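# Swing the hanging ball to topple the red pin

## Task

Knock the red pin over, or off the raised deck, by swinging the suspended ball into it, while every other pin stays upright on the deck. Before the red pin is down, a pin still standing may be touched only by another pin, the ball or the ball's cord. The ball and cord count only if the robot's last contact with them happened while the ball was pulled well back from its rest point, on the side away from the pins. After the red pin is down, ball or cord may touch standing pins provided the robot is touching neither. The robot must never touch any pin. The stand, deck and base board form a single loose unit. From releasing the ball from its pulled-back spot until the red pin is down, neither the robot nor any object from the bench may touch that unit. Until the red pin is down, no pin may lean far, tip or fall because that unit was jolted or tilted, or while the robot is touching the ball or cord. The robot must also stay off the ball and cord whenever a pin is struck or leans far, and briefly afterward. Any breach fails the task, and a result that holds only because the robot is propping it up does not count.

## Robot and tools

Robot and frame. Two arms, left_arm and right_arm; the names are labels, not image sides. All poses share one scene frame: origin on the table surface midway between the arms, +x out across the table, +z upward, and left_arm sits toward +y. Positions are in metres, orientations are quaternions (w,x,y,z), velocities in m/s and rad/s. The printed hand position may be off, more so at long reach. The hand's reference point lies between the closed finger pads; fingers point along the gripper's +z and open along its y axis. Closed fingertips extend about 33 mm past that point, open ones about 9 mm, and closing pushes the tips roughly 24 mm further out, so keep clearance above surfaces.

execute_actions. Argument actions is a list holding zero or one item, plus optional pictures (true/false). An empty list commands nothing and returns the current state with camera images. A motion item is {"rows": [...], "steps": n}: 1 to 15 rows, steps from 8 to 15 (15 if omitted), each step lasting 1/30 s; each row is used for one step and the final row repeats to fill the remaining steps. A wait item is {"steps": n} with n up to 300, measured from the previous result and including your reply time. Images come only with an empty list or pictures true. A refused call moves nothing.

Row layout. Every row is one flat list of 18 numbers covering both arms, even if only one should move: left_arm first (6 joint targets, then gripper position, force_limit, speed), then right_arm in the same 9-number pattern. Joint numbers are absolute target angles in radians, the same quantities shown on the Joint positions line, in this order: waist, shoulder, elbow, forearm roll, wrist pitch, wrist roll. Stated ranges: elbow -2.792 to 2.792, all other joints -6.283 to 6.283; true ends may differ by up to 0.010. A target more than 0.010 beyond a stated end that is also further out than the last reported angle gets the call refused; a target beyond the real end is clipped there, possibly with a "joint sent to its limit" line (which may refer to an earlier action). The three gripper numbers are absolute settings in [-1, 1]. position: +1 fully open (140 mm), pads touch near -0.8, -1 closes until blocked. force_limit: roughly 14 N at -1, 60 N at 0, 107 N at +1. speed: gap change of about 30 mm/s at -1, 140 at 0, 250 at +1. To keep a gripper unchanged, repeat its previous three values; a 0 is a real command. To grip, send -1 and look for object_status 2. To squeeze harder while at 2, raise force_limit and nudge position (e.g. -1 to -0.98).

Motion limits. Target speed per joint is capped (2.09 rad/s waist and shoulder, 3.14 elbow, 3.93 wrist joints) with a 0.3 s ramp from rest, and all joints of an arm are slowed together. Each target is held within a lead of the measured angle (0.456 rad waist/shoulder, 0.683 elbow, 0.854 others), and if targets would move the hand over 70 mm from where it is, they are pulled back. Arms keep heading for the last row sent while you think or wait, until they have nearly stopped or a step is HELD. Each result is read 8 steps before its action ends; those steps run during your next reply, and the simulation keeps running while you write.

Result lines. The state line gives each arm's hand pose and velocities. Joint positions, Joint velocities and joint torques are listed per arm in joint order; torques carry per-unit offsets and noise. object_status: 0 moving, 1 blocked while opening, 2 blocked while closing, 3 reached target or pads met. position_measured is in counts (3 fully open, 230 pads together), not millimetres. HELD marks steps where your row was partly or wholly not sent. "joint command not followed" means a clearance check altered joint targets; the rest of the row still ran. MOTOR HOT warns of overheating; an OVER-TEMPERATURE FAULT brakes that arm until it cools.

Faults and things to avoid. Contact torque at a joint's load limit (waist 295, shoulder 295, elbow 139, three wrist joints 39.1 N m, held weight included), or any outside force of 144 N on the arm, tool or load, stops that arm for 10 seconds and drops the rest of the call. Do not let the arms collide or press together. Do not knock or place anything off the table. Avoid drops, slips, slams and hard pushes. Loose objects may occasionally get a brief shove from outside. For this job: keep the hands off all pins and, after releasing the ball, off the loose stand-deck-base unit; pull the ball back well away from the pins before letting go, then keep clear while pins fall.

zoom_image. Arguments camera (cam_high, cam_left_wrist or cam_right_wrist) and region [x0, y0, x1, y1] in pixels of that camera's latest image, origin top-left, at most 504 by 504. Returns an enlarged view.

Cameras. cam_high is a fixed 672x504 pinhole view from above and in front; the two wrist cameras are 616x616 fisheye views moving with their hands. Calibration lines give K, distortion and a world-to-camera transform; actual cameras may deviate by a couple of degrees and millimetres.

finished_scene. Argument scene (integer, 1 or 2) ends that scene for good and reports success; the goal must hold at that moment. Replying without any tool call ends everything.

Each tool is called after ">>>" in YAML: its name, and indented under it one key for each argument.

## Session

>>> execute_actions:
  actions: []

Scene clock: 0.00 s of 3800.00 s.
left_arm: end_effector_position=(+0.1026, +0.5158, +0.1602) position_measured=3 object_status=3 end_effector_quat_wxyz=(-0.005, +0.976, -0.213, +0.051) end_effector_velocity=(+0.000, +0.000, -0.000) end_effector_angular_velocity=(+0.001, -0.000, +0.000) | right_arm: end_effector_position=(+0.0434, -0.1183, +0.1866) position_measured=3 object_status=3 end_effector_quat_wxyz=(+0.040, -0.414, +0.909, -0.010) end_effector_velocity=(+0.000, -0.000, +0.000) end_effector_angular_velocity=(-0.000, +0.000, +0.000)
Joint positions: left_arm=[-0.928 -0.582  2.48   0.067  1.164  1.198] | right_arm=[ 1.339  0.054  1.987 -0.089  1.075 -0.959]
Joint velocities: left_arm=[ 0.     0.    -0.     0.001  0.    -0.001] | right_arm=[-0.001  0.    -0.     0.     0.    -0.001]
Joint torques (N m, as the joint torque sensors report them, + toward a larger angle): no reading

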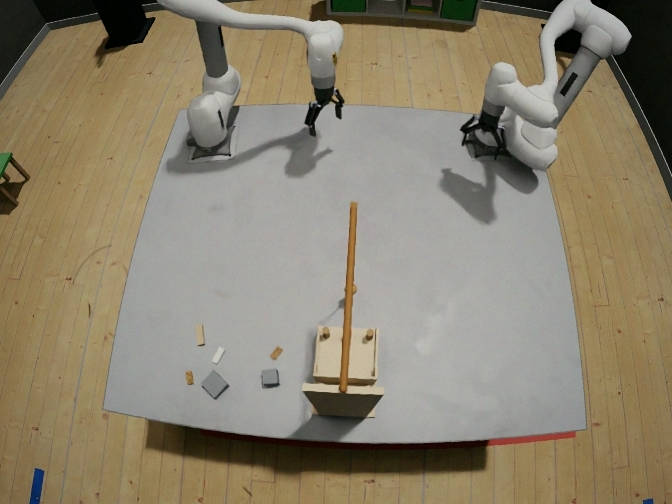

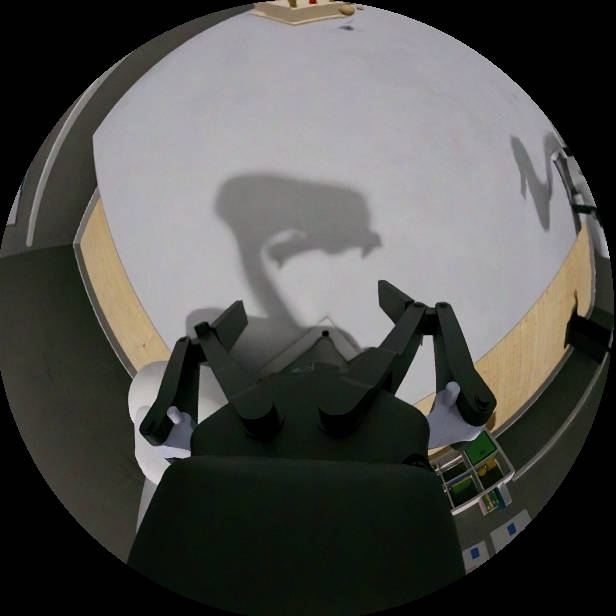

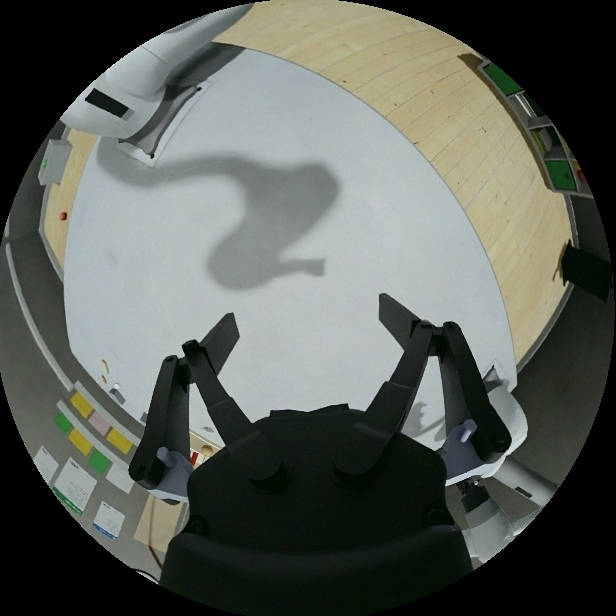

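>>> zoom_image:
  camera: "cam_high"
  region: [270, 190, 430, 430]

Region (270, 190, 430, 430) of cam_high's 672x504 image, scaled by 2.100, with more detail than that image has.

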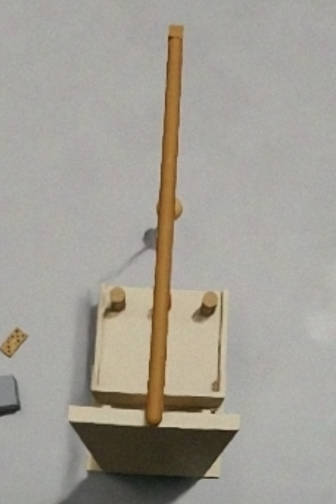

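>>> execute_actions:
  actions:
    - {"rows":[[-0.663,0.118,2.252,0,-0.27,1.6,1,-0.5,1,1.339,0.054,1.987,-0.089,1.075,-0.959,1,0,0]]}

>>> execute_actions:
  actions:
    - {"steps":60}
  pictures: true

Scene clock: 1.30 s of 3800.00 s.
left_arm: end_effector_position=(+0.1787, +0.4584, +0.1715) position_measured=3 object_status=3 end_effector_quat_wxyz=(+0.035, +0.967, -0.228, +0.112) end_effector_velocity=(+0.489, -0.332, +0.052) end_effector_angular_velocity=(-0.577, -0.679, -0.192) | right_arm: end_effector_position=(+0.0434, -0.1182, +0.1869) position_measured=3 object_status=3 end_effector_quat_wxyz=(+0.040, -0.414, +0.909, -0.010) end_effector_velocity=(-0.000, +0.001, +0.002) end_effector_angular_velocity=(+0.003, -0.000, +0.001)
Joint positions: left_arm=[-0.867 -0.47   2.427  0.052  0.954  1.291] | right_arm=[ 1.339  0.054  1.987 -0.089  1.075 -0.959]
Joint velocities: left_arm=[ 0.347  0.717 -0.297 -0.088 -1.335  0.522] | right_arm=[ 0.001 -0.002 -0.001  0.    -0.    -0.   ]
Joint torques (N m, as the joint torque sensors report them, + toward a larger angle): left_arm=[ -6.18  12.67 -37.79   4.11  -0.73   0.31] | right_arm=[  0.07 -46.65 -37.88   3.6    0.39   0.29]
Steps of this call (steps 1 to 32: nothing new was sent; steps 33 to 39: the first 7 steps of this action). Readings (joint positions | what the end effector reports):
33: left_arm=[-0.928 -0.582 2.479 0.067 1.164 1.198] | right_arm=[1.339 0.054 1.987 -0.089 1.075 -0.959] | left_arm position_measured=3 object_status=3 | right_arm position_measured=3 object_status=3
34: left_arm=[-0.925 -0.577 2.477 0.066 1.154 1.203] | right_arm=[1.339 0.054 1.987 -0.089 1.075 -0.959] | left_arm position_measured=3 object_status=3 | right_arm position_measured=3 object_status=3
36: left_arm=[-0.906 -0.543 2.460 0.062 1.091 1.233] | right_arm=[1.339 0.054 1.987 -0.089 1.075 -0.959] | left_arm position_measured=3 object_status=3 | right_arm position_measured=3 object_status=3
39: the state above

Scene clock: 3.30 s of 3800.00 s.
left_arm: end_effector_position=(+0.5806, +0.2894, +0.1996) position_measured=3 object_status=3 end_effector_quat_wxyz=(+0.119, +0.836, -0.233, +0.483) end_effector_velocity=(-0.000, -0.000, +0.000) end_effector_angular_velocity=(-0.001, -0.001, -0.000) | right_arm: end_effector_position=(+0.0434, -0.1182, +0.1869) position_measured=3 object_status=3 end_effector_quat_wxyz=(+0.040, -0.414, +0.909, -0.010) end_effector_velocity=(+0.000, -0.000, -0.000) end_effector_angular_velocity=(-0.000, -0.000, -0.001)
Joint positions: left_arm=[-0.663  0.118  2.252 -0.    -0.27   1.6  ] | right_arm=[ 1.339  0.054  1.987 -0.089  1.075 -0.959]
Joint velocities: left_arm=[-0.     0.     0.     0.001 -0.001 -0.002] | right_arm=[-0.001  0.     0.    -0.    -0.     0.   ]
Joint torques (N m, as the joint torque sensors report them, + toward a larger angle): left_arm=[  2.16 -41.93 -32.99   2.89  -2.27   0.36] | right_arm=[  0.07 -46.15 -37.83   3.66   0.31   0.15]
Kept back: nothing.
Steps of this call (steps 1 to 8: the last 8 steps of your previous action; steps 9 to 45: the robot went on to your last target; steps 46 to 60: nothing new was sent). Readings (joint positions | what the end effector reports):
1: left_arm=[-0.856 -0.446 2.417 0.049 0.908 1.309] | right_arm=[1.339 0.054 1.987 -0.089 1.075 -0.959] | left_arm position_measured=3 object_status=3 | right_arm position_measured=3 object_status=3
2: left_arm=[-0.845 -0.421 2.407 0.046 0.862 1.325] | right_arm=[1.339 0.054 1.987 -0.089 1.075 -0.959] | left_arm position_measured=3 object_status=3 | right_arm position_measured=3 object_status=3
4: left_arm=[-0.824 -0.371 2.390 0.041 0.768 1.356] | right_arm=[1.339 0.054 1.987 -0.089 1.075 -0.959] | left_arm position_measured=3 object_status=3 | right_arm position_measured=3 object_status=3
8: left_arm=[-0.789 -0.268 2.360 0.032 0.572 1.410] | right_arm=[1.339 0.054 1.987 -0.089 1.075 -0.959] | left_arm position_measured=3 object_status=3 | right_arm position_measured=3 object_status=3
60: the state above
All arms were judged still, so your last target was given up. Only a new action makes them travel on or press farther. Fingers that are still opening or closing keep moving.
camera_calibration (this result's frames):
cam_left_wrist: T_world_to_cam=[[-0.533124, -0.826804, -0.179371, 0.591707], [-0.596414, 0.517654, -0.613453, 0.317528], [0.600057, -0.220067, -0.769092, 0.0652718], [0, 0, 0, 1]] pos_world=[0.465665, 0.33922, 0.351124]
cam_right_wrist: T_world_to_cam=[[-0.66248, 0.747479, -0.0489474, 0.132], [0.665825, 0.617531, 0.418728, -0.0273055], [0.343217, 0.244808, -0.906792, 0.365011], [0, 0, 0, 1]] pos_world=[-0.0196495, -0.171163, 0.348883]

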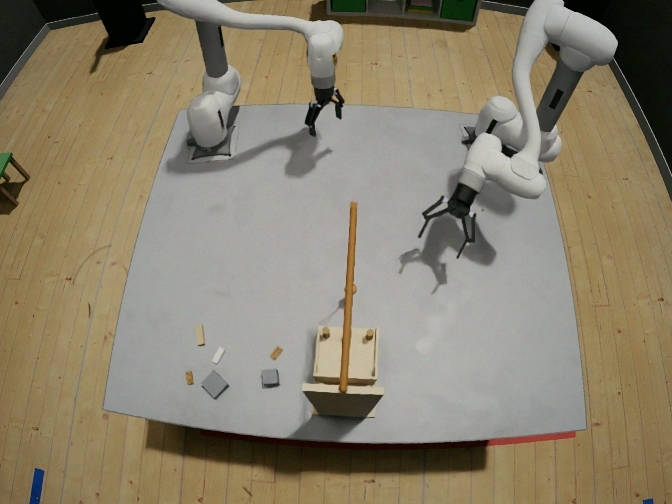

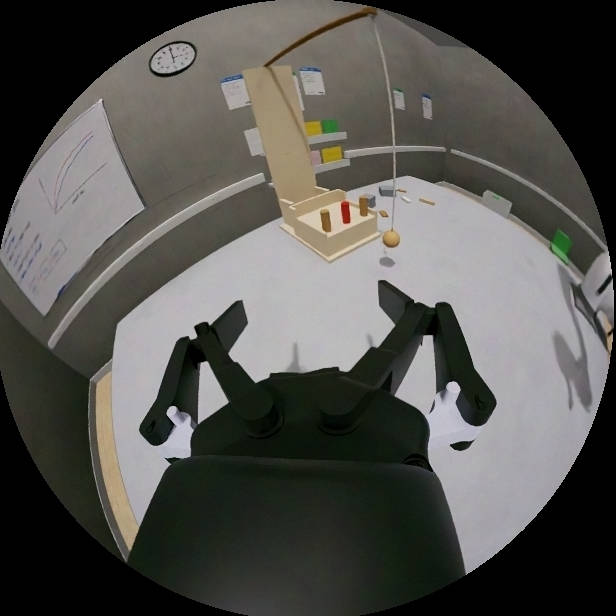

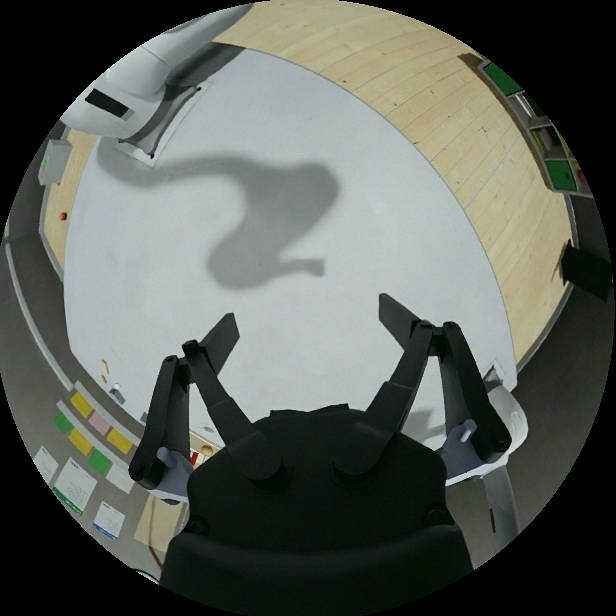

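>>> execute_actions:
  actions:
    - {"rows":[[-0.853,0.431,2.07,0,-0.401,1.571,1,-0.5,1,1.339,0.054,1.987,-0.089,1.075,-0.959,1,0,0]]}

>>> execute_actions:
  actions:
    - {"steps":40}
  pictures: true

Scene clock: 4.53 s of 3800.00 s.
left_arm: end_effector_position=(+0.5982, +0.2128, +0.1675) position_measured=3 object_status=3 end_effector_quat_wxyz=(+0.139, +0.828, -0.258, +0.478) end_effector_velocity=(+0.078, -0.505, -0.235) end_effector_angular_velocity=(-0.050, +0.039, -0.433) | right_arm: end_effector_position=(+0.0434, -0.1182, +0.1869) position_measured=3 object_status=3 end_effector_quat_wxyz=(+0.040, -0.414, +0.909, -0.010) end_effector_velocity=(-0.000, -0.000, -0.001) end_effector_angular_velocity=(-0.001, +0.001, -0.001)
Joint positions: left_arm=[-0.735  0.238  2.182 -0.    -0.32   1.589] | right_arm=[ 1.339  0.054  1.987 -0.089  1.075 -0.959]
Joint velocities: left_arm=[-0.47   0.774 -0.447  0.001 -0.322 -0.073] | right_arm=[0.    0.001 0.    0.    0.    0.001]
Joint torques (N m, as the joint torque sensors report them, + toward a larger angle): left_arm=[  0.96 -53.9  -28.88   2.74  -2.14  -0.15] | right_arm=[  1.04 -46.08 -37.75   3.56   0.34   0.23]
Steps of this call (steps 1 to 30: nothing new was sent; steps 31 to 37: the first 7 steps of this action). Readings (joint positions | what the end effector reports):
31: left_arm=[-0.663 0.118 2.252 -0.000 -0.270 1.600] | right_arm=[1.339 0.054 1.987 -0.089 1.075 -0.959] | left_arm position_measured=3 object_status=3 | right_arm position_measured=3 object_status=3
32: left_arm=[-0.666 0.124 2.249 -0.000 -0.272 1.600] | right_arm=[1.339 0.054 1.987 -0.089 1.075 -0.959] | left_arm position_measured=3 object_status=3 | right_arm position_measured=3 object_status=3
34: left_arm=[-0.686 0.157 2.229 -0.000 -0.287 1.597] | right_arm=[1.339 0.054 1.987 -0.089 1.075 -0.959] | left_arm position_measured=3 object_status=3 | right_arm position_measured=3 object_status=3
37: the state above

Scene clock: 5.87 s of 3800.00 s.
left_arm: end_effector_position=(+0.6040, +0.0846, +0.0998) position_measured=3 object_status=3 end_effector_quat_wxyz=(+0.171, +0.814, -0.299, +0.467) end_effector_velocity=(+0.000, +0.000, +0.001) end_effector_angular_velocity=(-0.002, -0.000, +0.001) | right_arm: end_effector_position=(+0.0434, -0.1182, +0.1869) position_measured=3 object_status=3 end_effector_quat_wxyz=(+0.040, -0.414, +0.909, -0.010) end_effector_velocity=(-0.000, +0.000, +0.000) end_effector_angular_velocity=(+0.001, -0.000, -0.000)
Joint positions: left_arm=[-0.853  0.431  2.07   0.    -0.401  1.571] | right_arm=[ 1.339  0.054  1.987 -0.089  1.075 -0.959]
Joint velocities: left_arm=[ 0.    -0.001  0.    -0.001 -0.001 -0.001] | right_arm=[ 0.    -0.    -0.    -0.     0.     0.001]
Joint torques (N m, as the joint torque sensors report them, + toward a larger angle): left_arm=[  0.57 -66.99 -28.72   2.39  -2.16  -0.1 ] | right_arm=[ -0.43 -45.88 -37.73   3.57   0.35   0.24]
Kept back: nothing.
Steps of this call (steps 1 to 8: the last 8 steps of your previous action; steps 9 to 30: the robot went on to your last target; steps 31 to 40: nothing new was sent). Readings (joint positions | what the end effector reports):
1: left_arm=[-0.751 0.264 2.167 -0.000 -0.331 1.587] | right_arm=[1.339 0.054 1.987 -0.089 1.075 -0.959] | left_arm position_measured=3 object_status=3 | right_arm position_measured=3 object_status=3
2: left_arm=[-0.767 0.290 2.152 -0.000 -0.342 1.584] | right_arm=[1.339 0.054 1.987 -0.089 1.075 -0.959] | left_arm position_measured=3 object_status=3 | right_arm position_measured=3 object_status=3
4: left_arm=[-0.798 0.341 2.122 -0.000 -0.363 1.579] | right_arm=[1.339 0.054 1.987 -0.089 1.075 -0.959] | left_arm position_measured=3 object_status=3 | right_arm position_measured=3 object_status=3
8: left_arm=[-0.849 0.425 2.074 -0.000 -0.398 1.572] | right_arm=[1.339 0.054 1.987 -0.089 1.075 -0.959] | left_arm position_measured=3 object_status=3 | right_arm position_measured=3 object_status=3
40: the state above
All arms were judged still, so your last target was given up. Only a new action makes them travel on or press farther. Fingers that are still opening or closing keep moving.
camera_calibration (this result's frames):
cam_left_wrist: T_world_to_cam=[[-0.671877, -0.724322, -0.154724, 0.489602], [-0.506836, 0.601951, -0.617067, 0.315333], [0.540092, -0.336173, -0.77155, -0.024335], [0, 0, 0, 1]] pos_world=[0.501917, 0.156633, 0.251559]
cam_right_wrist: T_world_to_cam=[[-0.662462, 0.747495, -0.0489475, 0.132011], [0.66584, 0.617515, 0.418728, -0.0273157], [0.343223, 0.2448, -0.906792, 0.365006], [0, 0, 0, 1]] pos_world=[-0.0196377, -0.171163, 0.348883]

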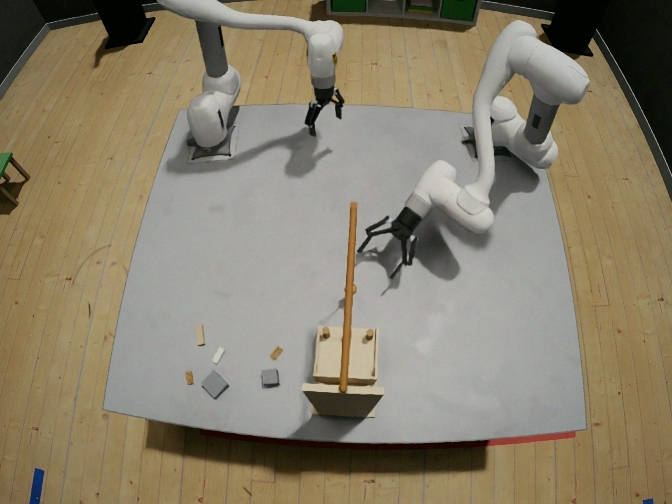

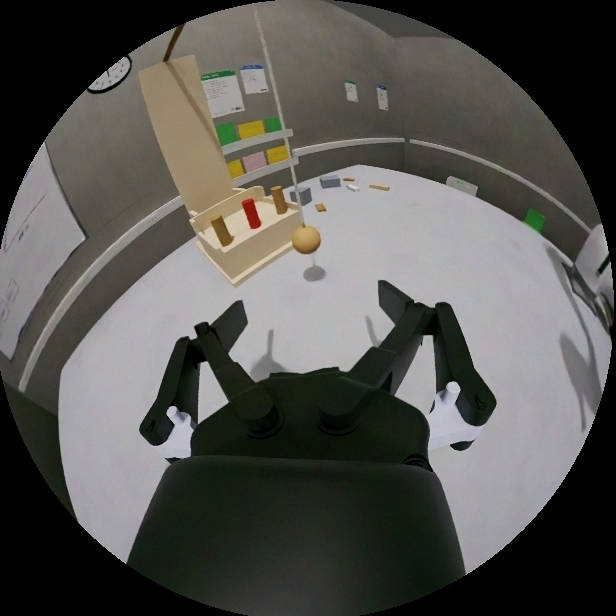

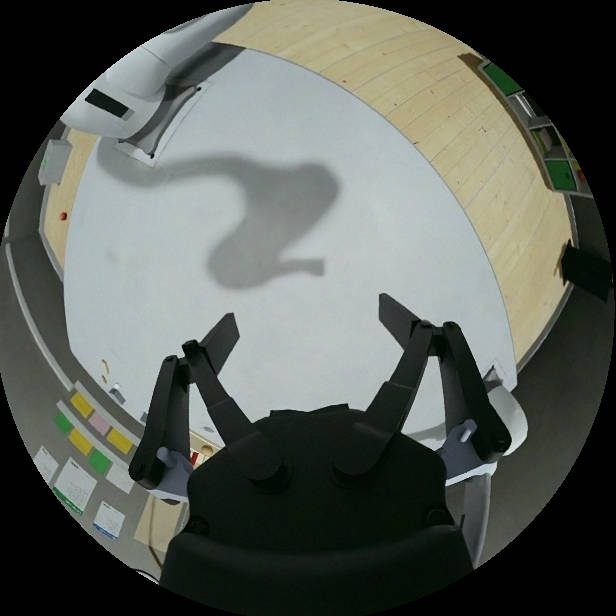

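>>> execute_actions:
  actions:
    - {"rows":[[-1.372,0.442,1.877,-1.777,-0.977,2.553,1,-0.5,1,1.9,0.054,1.987,-0.089,1.075,-0.959,1,0,0]]}

>>> execute_actions:
  actions:
    - {"steps":40}
  pictures: true

Scene clock: 7.23 s of 3800.00 s.
left_arm: end_effector_position=(+0.5937, +0.0057, +0.1629) position_measured=3 object_status=3 end_effector_quat_wxyz=(+0.177, +0.763, -0.309, +0.539) end_effector_velocity=(-0.119, -0.446, +0.364) end_effector_angular_velocity=(-0.273, -0.960, -0.042) | right_arm: end_effector_position=(-0.0278, -0.1136, +0.1870) position_measured=3 object_status=3 end_effector_quat_wxyz=(+0.041, -0.473, +0.880, -0.007) end_effector_velocity=(-0.510, -0.001, +0.000) end_effector_angular_velocity=(+0.001, -0.000, +0.943)
Joint positions: left_arm=[-0.963  0.433  2.026 -0.206 -0.531  1.777] | right_arm=[ 1.471  0.054  1.987 -0.089  1.075 -0.959]
Joint velocities: left_arm=[-0.718  0.015 -0.26  -1.36  -0.768  1.342] | right_arm=[ 0.942 -0.001  0.    -0.     0.    -0.   ]
Joint torques (N m, as the joint torque sensors report them, + toward a larger angle): left_arm=[ -5.95 -67.34 -30.05   2.62  -2.57   0.05] | right_arm=[ -1.87 -46.75 -36.38   3.35   0.47   0.23]
Steps of this call (steps 1 to 34: nothing new was sent; steps 35 to 41: the first 7 steps of this action). Readings (joint positions | what the end effector reports):
35: left_arm=[-0.853 0.431 2.070 -0.001 -0.402 1.571] | right_arm=[1.339 0.054 1.987 -0.089 1.075 -0.959] | left_arm position_measured=3 object_status=3 | right_arm position_measured=3 object_status=3
36: left_arm=[-0.859 0.431 2.068 -0.011 -0.408 1.582] | right_arm=[1.344 0.054 1.987 -0.089 1.075 -0.959] | left_arm position_measured=3 object_status=3 | right_arm position_measured=3 object_status=3
38: left_arm=[-0.892 0.431 2.053 -0.074 -0.450 1.645] | right_arm=[1.378 0.054 1.987 -0.089 1.075 -0.959] | left_arm position_measured=3 object_status=3 | right_arm position_measured=3 object_status=3
41: the state above

Scene clock: 8.57 s of 3800.00 s.
left_arm: end_effector_position=(+0.4602, +0.0051, +0.1647) position_measured=3 object_status=3 end_effector_quat_wxyz=(-0.000, +0.867, -0.001, +0.497) end_effector_velocity=(-0.000, -0.001, -0.000) end_effector_angular_velocity=(-0.002, +0.000, -0.000) | right_arm: end_effector_position=(-0.2527, -0.1629, +0.1870) position_measured=3 object_status=3 end_effector_quat_wxyz=(+0.041, -0.649, +0.759, +0.002) end_effector_velocity=(-0.000, +0.000, -0.001) end_effector_angular_velocity=(-0.001, -0.000, -0.002)
Joint positions: left_arm=[-1.372  0.442  1.877 -1.777 -0.977  2.553] | right_arm=[ 1.9    0.054  1.987 -0.089  1.075 -0.959]
Joint velocities: left_arm=[-0.     0.    -0.001 -0.     0.001 -0.001] | right_arm=[-0.     0.001 -0.     0.    -0.     0.002]
Joint torques (N m, as the joint torque sensors report them, + toward a larger angle): left_arm=[  0.39 -69.33 -30.21   1.04  -1.59   0.49] | right_arm=[  0.45 -46.34 -37.4    3.49   0.37   0.28]
Kept back: nothing.
Steps of this call (steps 1 to 8: the last 8 steps of your previous action; steps 9 to 40: the robot went on to your last target). Readings (joint positions | what the end effector reports):
1: left_arm=[-0.987 0.433 2.017 -0.254 -0.558 1.823] | right_arm=[1.503 0.054 1.987 -0.089 1.075 -0.959] | left_arm position_measured=3 object_status=3 | right_arm position_measured=3 object_status=3
2: left_arm=[-1.012 0.434 2.008 -0.306 -0.585 1.870] | right_arm=[1.535 0.054 1.987 -0.089 1.075 -0.959] | left_arm position_measured=3 object_status=3 | right_arm position_measured=3 object_status=3
4: left_arm=[-1.064 0.435 1.989 -0.426 -0.642 1.969] | right_arm=[1.598 0.054 1.987 -0.089 1.075 -0.959] | left_arm position_measured=3 object_status=3 | right_arm position_measured=3 object_status=3
8: left_arm=[-1.193 0.438 1.942 -0.796 -0.782 2.214] | right_arm=[1.726 0.054 1.987 -0.089 1.075 -0.959] | left_arm position_measured=3 object_status=3 | right_arm position_measured=3 object_status=3
40: the state above
camera_calibration (this result's frames):
cam_left_wrist: T_world_to_cam=[[-0.0442925, -0.986859, -0.155393, 0.0580966], [-0.775969, 0.131952, -0.616815, 0.456622], [0.629214, 0.0932597, -0.771617, 0.0334733], [0, 0, 0, 1]] pos_world=[0.335836, -0.00604082, 0.316508]
cam_right_wrist: T_world_to_cam=[[-0.958603, 0.280516, -0.0488975, -0.181674], [0.2353, 0.877084, 0.418757, 0.130896], [0.160355, 0.389917, -0.906781, 0.455024], [0, 0, 0, 1]] pos_world=[-0.277919, -0.241266, 0.34891]

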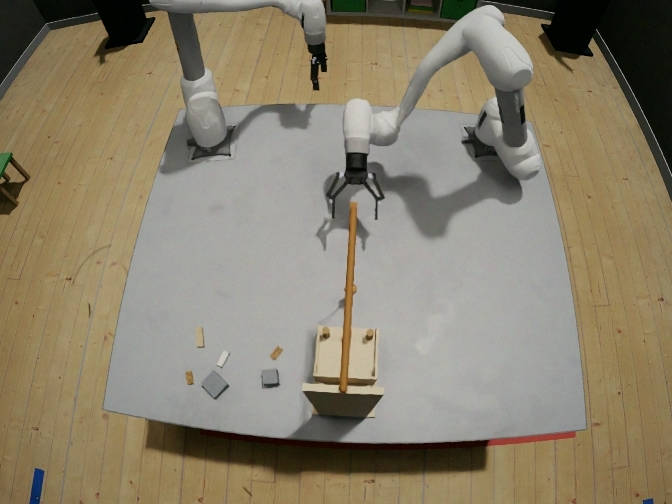

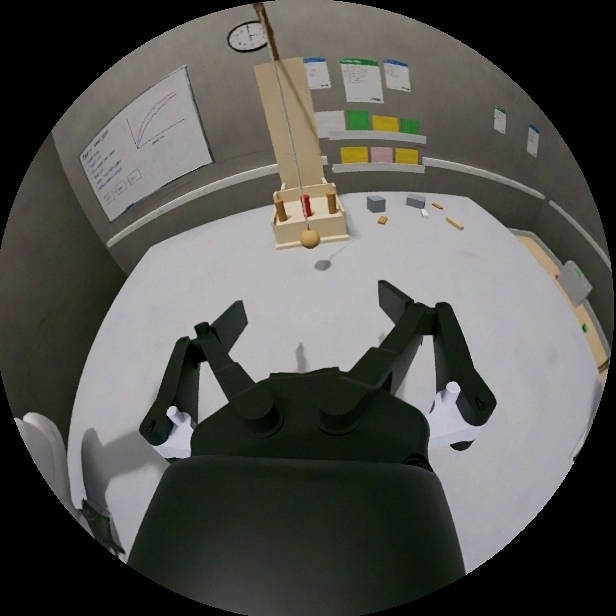

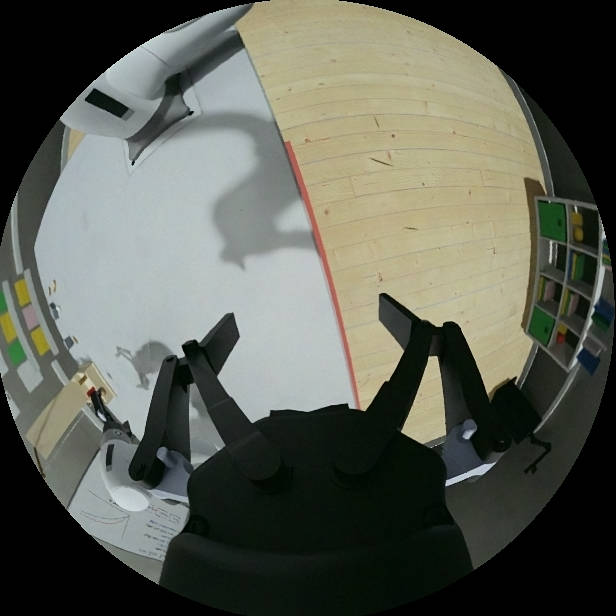

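>>> execute_actions:
  actions:
    - {"rows":[[-1.082,0.677,1.621,-1.621,-0.767,2.614,1,-0.5,1,1.9,0.054,1.987,-0.089,1.075,-0.959,1,0,0]]}

>>> execute_actions:
  actions:
    - {"steps":25}

>>> execute_actions:
  actions:
    - {"rows":[[-1.082,0.677,1.621,-1.621,-0.767,2.614,-1,-0.5,0,1.9,0.054,1.987,-0.089,1.075,-0.959,1,0,0]]}

>>> execute_actions:
  actions:
    - {"steps":25}
  pictures: true

Scene clock: 9.20 s of 3800.00 s.
left_arm: end_effector_position=(+0.5500, -0.0093, +0.1421) position_measured=3 object_status=3 end_effector_quat_wxyz=(+0.001, +0.867, +0.001, +0.498) end_effector_velocity=(+0.568, -0.041, -0.154) end_effector_angular_velocity=(-0.012, +0.001, +0.006) | right_arm: end_effector_position=(-0.2527, -0.1629, +0.1870) position_measured=3 object_status=3 end_effector_quat_wxyz=(+0.041, -0.649, +0.759, +0.002) end_effector_velocity=(-0.000, +0.000, -0.000) end_effector_angular_velocity=(+0.000, +0.000, -0.000)
Joint positions: left_arm=[-1.262  0.531  1.78  -1.718 -0.898  2.576] | right_arm=[ 1.9    0.054  1.987 -0.089  1.075 -0.959]
Joint velocities: left_arm=[ 0.677  0.549 -0.596  0.361  0.489  0.14 ] | right_arm=[ 0.     0.    -0.     0.    -0.     0.001]
Joint torques (N m, as the joint torque sensors report them, + toward a larger angle): left_arm=[  4.36 -79.35 -27.99   1.17  -1.66   0.69] | right_arm=[ -0.11 -45.79 -37.59   3.5    0.37   0.31]
Steps of this call (steps 1 to 12: the robot went on to your last target; steps 13 to 19: the first 7 steps of this action). Readings (joint positions | what the end effector reports):
13: left_arm=[-1.372 0.442 1.877 -1.777 -0.977 2.553] | right_arm=[1.900 0.054 1.987 -0.089 1.075 -0.959] | left_arm position_measured=3 object_status=3 | right_arm position_measured=3 object_status=3
14: left_arm=[-1.367 0.447 1.872 -1.774 -0.974 2.554] | right_arm=[1.900 0.054 1.987 -0.089 1.075 -0.959] | left_arm position_measured=3 object_status=3 | right_arm position_measured=3 object_status=3
16: left_arm=[-1.333 0.474 1.842 -1.756 -0.949 2.561] | right_arm=[1.900 0.054 1.987 -0.089 1.075 -0.959] | left_arm position_measured=3 object_status=3 | right_arm position_measured=3 object_status=3
19: the state above

Scene clock: 10.03 s of 3800.00 s.
left_arm: end_effector_position=(+0.7054, +0.0007, +0.0963) position_measured=3 object_status=3 end_effector_quat_wxyz=(+0.000, +0.867, -0.000, +0.498) end_effector_velocity=(-0.000, -0.000, +0.001) end_effector_angular_velocity=(-0.001, -0.000, +0.000) | right_arm: end_effector_position=(-0.2527, -0.1629, +0.1869) position_measured=3 object_status=3 end_effector_quat_wxyz=(+0.041, -0.649, +0.759, +0.002) end_effector_velocity=(-0.001, -0.001, +0.001) end_effector_angular_velocity=(+0.001, +0.000, +0.002)
Joint positions: left_arm=[-1.082  0.677  1.621 -1.621 -0.767  2.614] | right_arm=[ 1.9    0.054  1.987 -0.089  1.075 -0.959]
Joint velocities: left_arm=[-0.    -0.001 -0.    -0.001 -0.     0.   ] | right_arm=[ 0.002 -0.001  0.    -0.    -0.     0.001]
Joint torques (N m, as the joint torque sensors report them, + toward a larger angle): left_arm=[  0.08 -89.44 -31.38   1.26  -0.98   0.14] | right_arm=[  0.11 -46.81 -37.56   3.59   0.39   0.21]
Kept back: nothing.
Steps of this call (steps 1 to 8: the last 8 steps of your previous action; steps 9 to 25: the robot went on to your last target). Readings (joint positions | what the end effector reports):
1: left_arm=[-1.239 0.550 1.759 -1.706 -0.881 2.581] | right_arm=[1.900 0.054 1.987 -0.089 1.075 -0.959] | left_arm position_measured=3 object_status=3 | right_arm position_measured=3 object_status=3
2: left_arm=[-1.217 0.568 1.739 -1.693 -0.865 2.586] | right_arm=[1.900 0.054 1.987 -0.089 1.075 -0.959] | left_arm position_measured=3 object_status=3 | right_arm position_measured=3 object_status=3
4: left_arm=[-1.172 0.605 1.700 -1.669 -0.832 2.595] | right_arm=[1.900 0.054 1.987 -0.089 1.075 -0.959] | left_arm position_measured=3 object_status=3 | right_arm position_measured=3 object_status=3
8: left_arm=[-1.091 0.669 1.630 -1.626 -0.774 2.612] | right_arm=[1.900 0.054 1.987 -0.089 1.075 -0.959] | left_arm position_measured=3 object_status=3 | right_arm position_measured=3 object_status=3
25: the state above

Scene clock: 10.27 s of 3800.00 s.
left_arm: end_effector_position=(+0.7054, +0.0007, +0.0963) position_measured=46 object_status=0 end_effector_quat_wxyz=(+0.000, +0.867, -0.000, +0.498) end_effector_velocity=(+0.000, +0.001, +0.000) end_effector_angular_velocity=(-0.001, -0.001, +0.002) | right_arm: end_effector_position=(-0.2527, -0.1629, +0.1869) position_measured=3 object_status=3 end_effector_quat_wxyz=(+0.041, -0.649, +0.759, +0.002) end_effector_velocity=(-0.000, -0.000, -0.000) end_effector_angular_velocity=(-0.000, +0.001, -0.001)
Joint positions: left_arm=[-1.082  0.677  1.621 -1.621 -0.767  2.614] | right_arm=[ 1.9    0.054  1.987 -0.089  1.075 -0.959]
Joint velocities: left_arm=[ 0.    -0.     0.    -0.    -0.001 -0.002] | right_arm=[ 0.001 -0.     0.     0.001  0.     0.001]
Joint torques (N m, as the joint torque sensors report them, + toward a larger angle): left_arm=[ -1.84 -90.73 -30.99   1.27  -1.22   0.07] | right_arm=[ -0.69 -45.68 -37.65   3.56   0.3    0.21]
Steps of this call (steps 1 to 7: the first 7 steps of this action). Readings (joint positions | what the end effector reports):
1: left_arm=[-1.082 0.677 1.621 -1.621 -0.767 2.614] | right_arm=[1.900 0.054 1.987 -0.089 1.075 -0.959] | left_arm position_measured=3 object_status=0 | right_arm position_measured=3 object_status=3
2: left_arm=[-1.082 0.677 1.621 -1.621 -0.767 2.614] | right_arm=[1.900 0.054 1.987 -0.089 1.075 -0.959] | left_arm position_measured=8 object_status=0 | right_arm position_measured=3 object_status=3
4: left_arm=[-1.082 0.677 1.621 -1.621 -0.767 2.614] | right_arm=[1.900 0.054 1.987 -0.089 1.075 -0.959] | left_arm position_measured=23 object_status=0 | right_arm position_measured=3 object_status=3
7: the state above

Scene clock: 11.10 s of 3800.00 s.
left_arm: end_effector_position=(+0.7055, +0.0008, +0.0963) position_measured=169 object_status=2 end_effector_quat_wxyz=(+0.000, +0.867, -0.000, +0.498) end_effector_velocity=(-0.000, +0.000, +0.000) end_effector_angular_velocity=(-0.000, -0.000, +0.001) | right_arm: end_effector_position=(-0.2527, -0.1629, +0.1869) position_measured=3 object_status=3 end_effector_quat_wxyz=(+0.041, -0.649, +0.759, +0.002) end_effector_velocity=(-0.001, -0.000, +0.000) end_effector_angular_velocity=(-0.000, +0.000, +0.002)
Joint positions: left_arm=[-1.082  0.677  1.621 -1.621 -0.767  2.614] | right_arm=[ 1.9    0.054  1.987 -0.089  1.075 -0.959]
Joint velocities: left_arm=[-0.    -0.    -0.    -0.    -0.001 -0.   ] | right_arm=[ 0.001 -0.     0.     0.    -0.    -0.001]
Joint torques (N m, as the joint torque sensors report them, + toward a larger angle): left_arm=[  0.75 -91.   -31.14   0.92  -1.21   0.05] | right_arm=[ -0.15 -45.72 -37.75   3.53   0.36   0.24]
Kept back: nothing.
Steps of this call (steps 1 to 8: the last 8 steps of your previous action; steps 9 to 15: the robot went on to your last target; steps 16 to 25: nothing new was sent). Readings (joint positions | what the end effector reports):
1: left_arm=[-1.082 0.677 1.621 -1.621 -0.767 2.614] | right_arm=[1.900 0.054 1.987 -0.089 1.075 -0.959] | left_arm position_measured=53 object_status=0 | right_arm position_measured=3 object_status=3
2: left_arm=[-1.082 0.677 1.621 -1.621 -0.767 2.614] | right_arm=[1.900 0.054 1.987 -0.089 1.075 -0.959] | left_arm position_measured=61 object_status=0 | right_arm position_measured=3 object_status=3
4: left_arm=[-1.082 0.677 1.621 -1.621 -0.767 2.614] | right_arm=[1.900 0.054 1.987 -0.089 1.075 -0.959] | left_arm position_measured=76 object_status=0 | right_arm position_measured=3 object_status=3
8: left_arm=[-1.082 0.677 1.621 -1.621 -0.767 2.614] | right_arm=[1.900 0.054 1.987 -0.089 1.075 -0.959] | left_arm position_measured=107 object_status=0 | right_arm position_measured=3 object_status=3
25: the state above
All arms were judged still, so your last target was given up. Only a new action makes them travel on or press farther. Fingers that are still opening or closing keep moving.
camera_calibration (this result's frames):
cam_left_wrist: T_world_to_cam=[[-0.0439589, -0.987056, -0.154235, 0.0536672], [-0.77575, 0.131005, -0.617293, 0.605229], [0.629508, 0.0925121, -0.771467, -0.173395], [0, 0, 0, 1]] pos_world=[0.581019, -0.0102743, 0.248112]
cam_right_wrist: T_world_to_cam=[[-0.958612, 0.280478, -0.0489346, -0.181676], [0.235259, 0.877114, 0.418717, 0.13094], [0.160362, 0.389875, -0.906798, 0.455008], [0, 0, 0, 1]] pos_world=[-0.277928, -0.241289, 0.348884]

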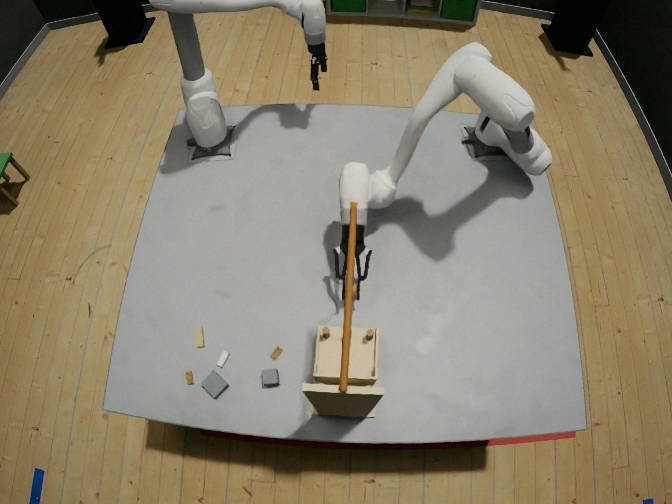

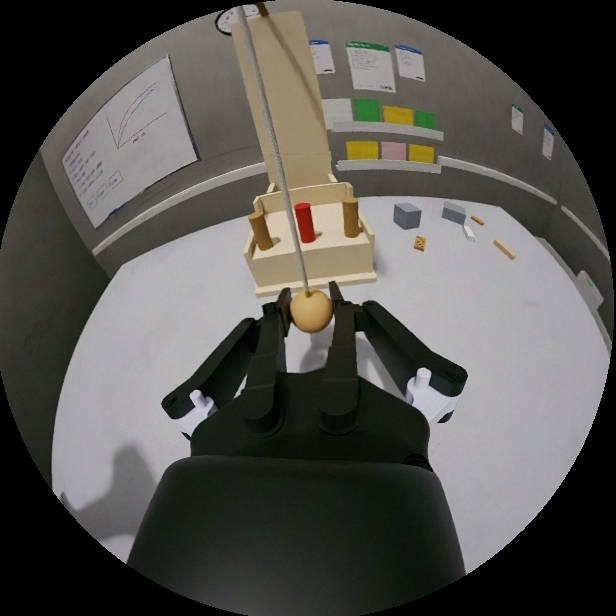

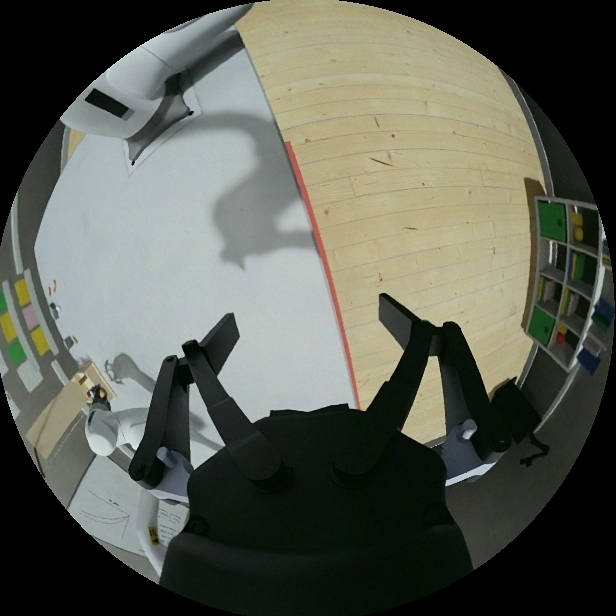

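>>> execute_actions:
  actions:
    - {"rows":[[-1.372,0.432,1.877,-1.777,-0.977,2.553,-1,-0.5,0,1.9,0.054,1.987,-0.089,1.075,-0.959,1,0,0]]}

>>> execute_actions:
  actions:
    - {"steps":30}
  pictures: true

Scene clock: 11.60 s of 3800.00 s.
left_arm: end_effector_position=(+0.6125, -0.0106, +0.1280) position_measured=169 object_status=2 end_effector_quat_wxyz=(+0.003, +0.867, +0.001, +0.498) end_effector_velocity=(-0.571, -0.024, +0.184) end_effector_angular_velocity=(-0.028, -0.008, -0.003) | right_arm: end_effector_position=(-0.2527, -0.1629, +0.1869) position_measured=3 object_status=3 end_effector_quat_wxyz=(+0.041, -0.649, +0.759, +0.002) end_effector_velocity=(-0.000, +0.000, +0.000) end_effector_angular_velocity=(+0.000, -0.000, +0.000)
Joint positions: left_arm=[-1.188  0.587  1.715 -1.678 -0.843  2.592] | right_arm=[ 1.9    0.054  1.987 -0.089  1.075 -0.959]
Joint velocities: left_arm=[-0.661 -0.558  0.581 -0.354 -0.477 -0.137] | right_arm=[ 0.  0. -0. -0.  0.  0.]
Joint torques (N m, as the joint torque sensors report them, + toward a larger angle): left_arm=[  2.98 -82.23 -31.15   0.76  -1.58   0.05] | right_arm=[  0.4  -45.75 -37.5    3.6    0.28   0.19]
Steps of this call (steps 1 to 8: nothing new was sent; steps 9 to 15: the first 7 steps of this action). Readings (joint positions | what the end effector reports):
9: left_arm=[-1.082 0.677 1.621 -1.621 -0.767 2.614] | right_arm=[1.900 0.054 1.987 -0.089 1.075 -0.959] | left_arm position_measured=169 object_status=2 | right_arm position_measured=3 object_status=3
10: left_arm=[-1.087 0.672 1.626 -1.624 -0.770 2.613] | right_arm=[1.900 0.054 1.987 -0.089 1.075 -0.959] | left_arm position_measured=169 object_status=2 | right_arm position_measured=3 object_status=3
12: left_arm=[-1.120 0.644 1.656 -1.642 -0.795 2.606] | right_arm=[1.900 0.054 1.987 -0.089 1.075 -0.959] | left_arm position_measured=169 object_status=2 | right_arm position_measured=3 object_status=3
15: the state above

Scene clock: 12.60 s of 3800.00 s.
left_arm: end_effector_position=(+0.4602, +0.0053, +0.1724) position_measured=169 object_status=2 end_effector_quat_wxyz=(+0.004, +0.867, +0.002, +0.499) end_effector_velocity=(+0.000, +0.000, +0.000) end_effector_angular_velocity=(-0.000, -0.001, +0.001) | right_arm: end_effector_position=(-0.2527, -0.1629, +0.1869) position_measured=3 object_status=3 end_effector_quat_wxyz=(+0.041, -0.649, +0.759, +0.002) end_effector_velocity=(-0.000, -0.000, -0.000) end_effector_angular_velocity=(-0.000, +0.000, -0.001)
Joint positions: left_arm=[-1.372  0.432  1.877 -1.777 -0.977  2.553] | right_arm=[ 1.9    0.054  1.987 -0.089  1.075 -0.959]
Joint velocities: left_arm=[ 0.     0.     0.     0.001 -0.001 -0.002] | right_arm=[ 0.    -0.     0.     0.    -0.     0.001]
Joint torques (N m, as the joint torque sensors report them, + toward a larger angle): left_arm=[  0.27 -69.57 -30.55   1.03  -1.37   0.17] | right_arm=[  0.13 -47.   -37.83   3.59   0.39   0.27]
Kept back: nothing.
Steps of this call (steps 1 to 8: the last 8 steps of your previous action; steps 9 to 30: the robot went on to your last target). Readings (joint positions | what the end effector reports):
1: left_arm=[-1.211 0.568 1.735 -1.690 -0.860 2.587] | right_arm=[1.900 0.054 1.987 -0.089 1.075 -0.959] | left_arm position_measured=169 object_status=2 | right_arm position_measured=3 object_status=3
2: left_arm=[-1.234 0.549 1.755 -1.703 -0.876 2.582] | right_arm=[1.900 0.054 1.987 -0.089 1.075 -0.959] | left_arm position_measured=169 object_status=2 | right_arm position_measured=3 object_status=3
4: left_arm=[-1.279 0.510 1.795 -1.727 -0.909 2.573] | right_arm=[1.900 0.054 1.987 -0.089 1.075 -0.959] | left_arm position_measured=169 object_status=2 | right_arm position_measured=3 object_status=3
8: left_arm=[-1.362 0.440 1.868 -1.772 -0.970 2.555] | right_arm=[1.900 0.054 1.987 -0.089 1.075 -0.959] | left_arm position_measured=169 object_status=2 | right_arm position_measured=3 object_status=3
30: the state above
All arms were judged still, so your last target was given up. Only a new action makes them travel on or press farther. Fingers that are still opening or closing keep moving.
camera_calibration (this result's frames):
cam_left_wrist: T_world_to_cam=[[-0.0437748, -0.988277, -0.146262, 0.0576402], [-0.773861, 0.126134, -0.620668, 0.46105], [0.63184, 0.0860167, -0.770311, 0.0380597], [0, 0, 0, 1]] pos_world=[0.335264, -0.00446342, 0.323907]
cam_right_wrist: T_world_to_cam=[[-0.958614, 0.28047, -0.0489485, -0.181671], [0.235244, 0.877113, 0.418727, 0.13093], [0.160374, 0.389883, -0.906792, 0.45501], [0, 0, 0, 1]] pos_world=[-0.277925, -0.241288, 0.348883]

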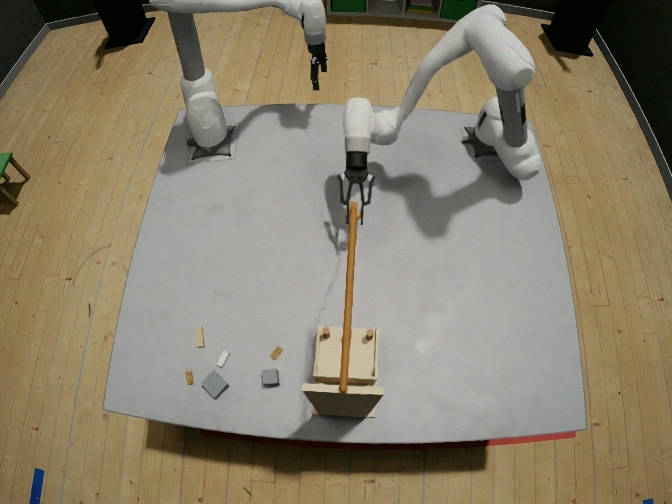

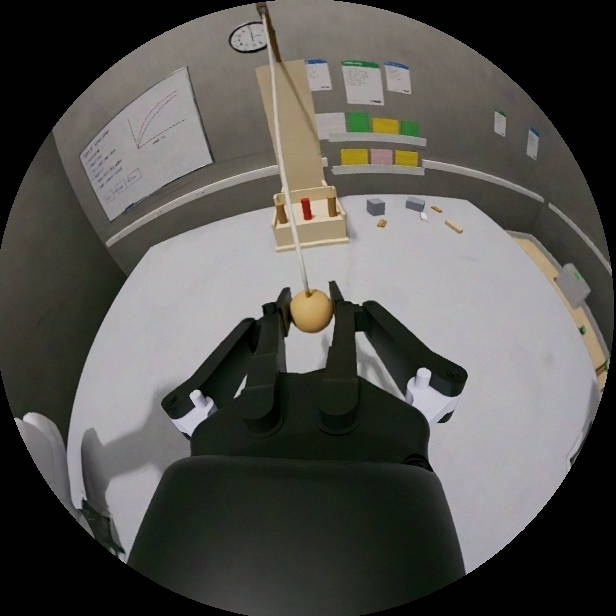

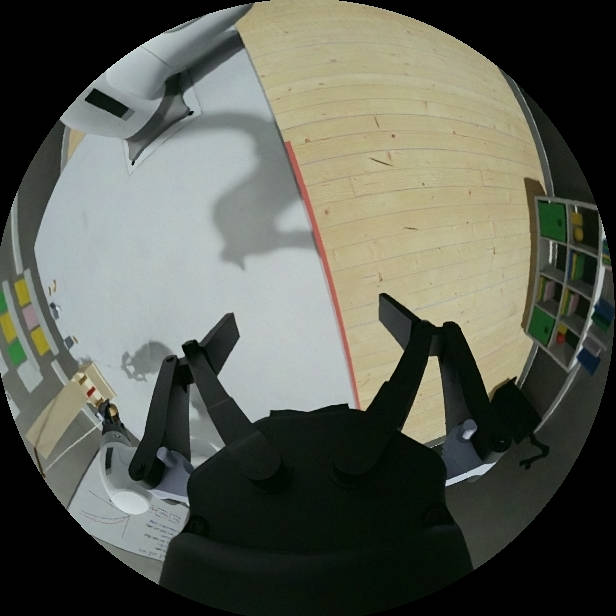

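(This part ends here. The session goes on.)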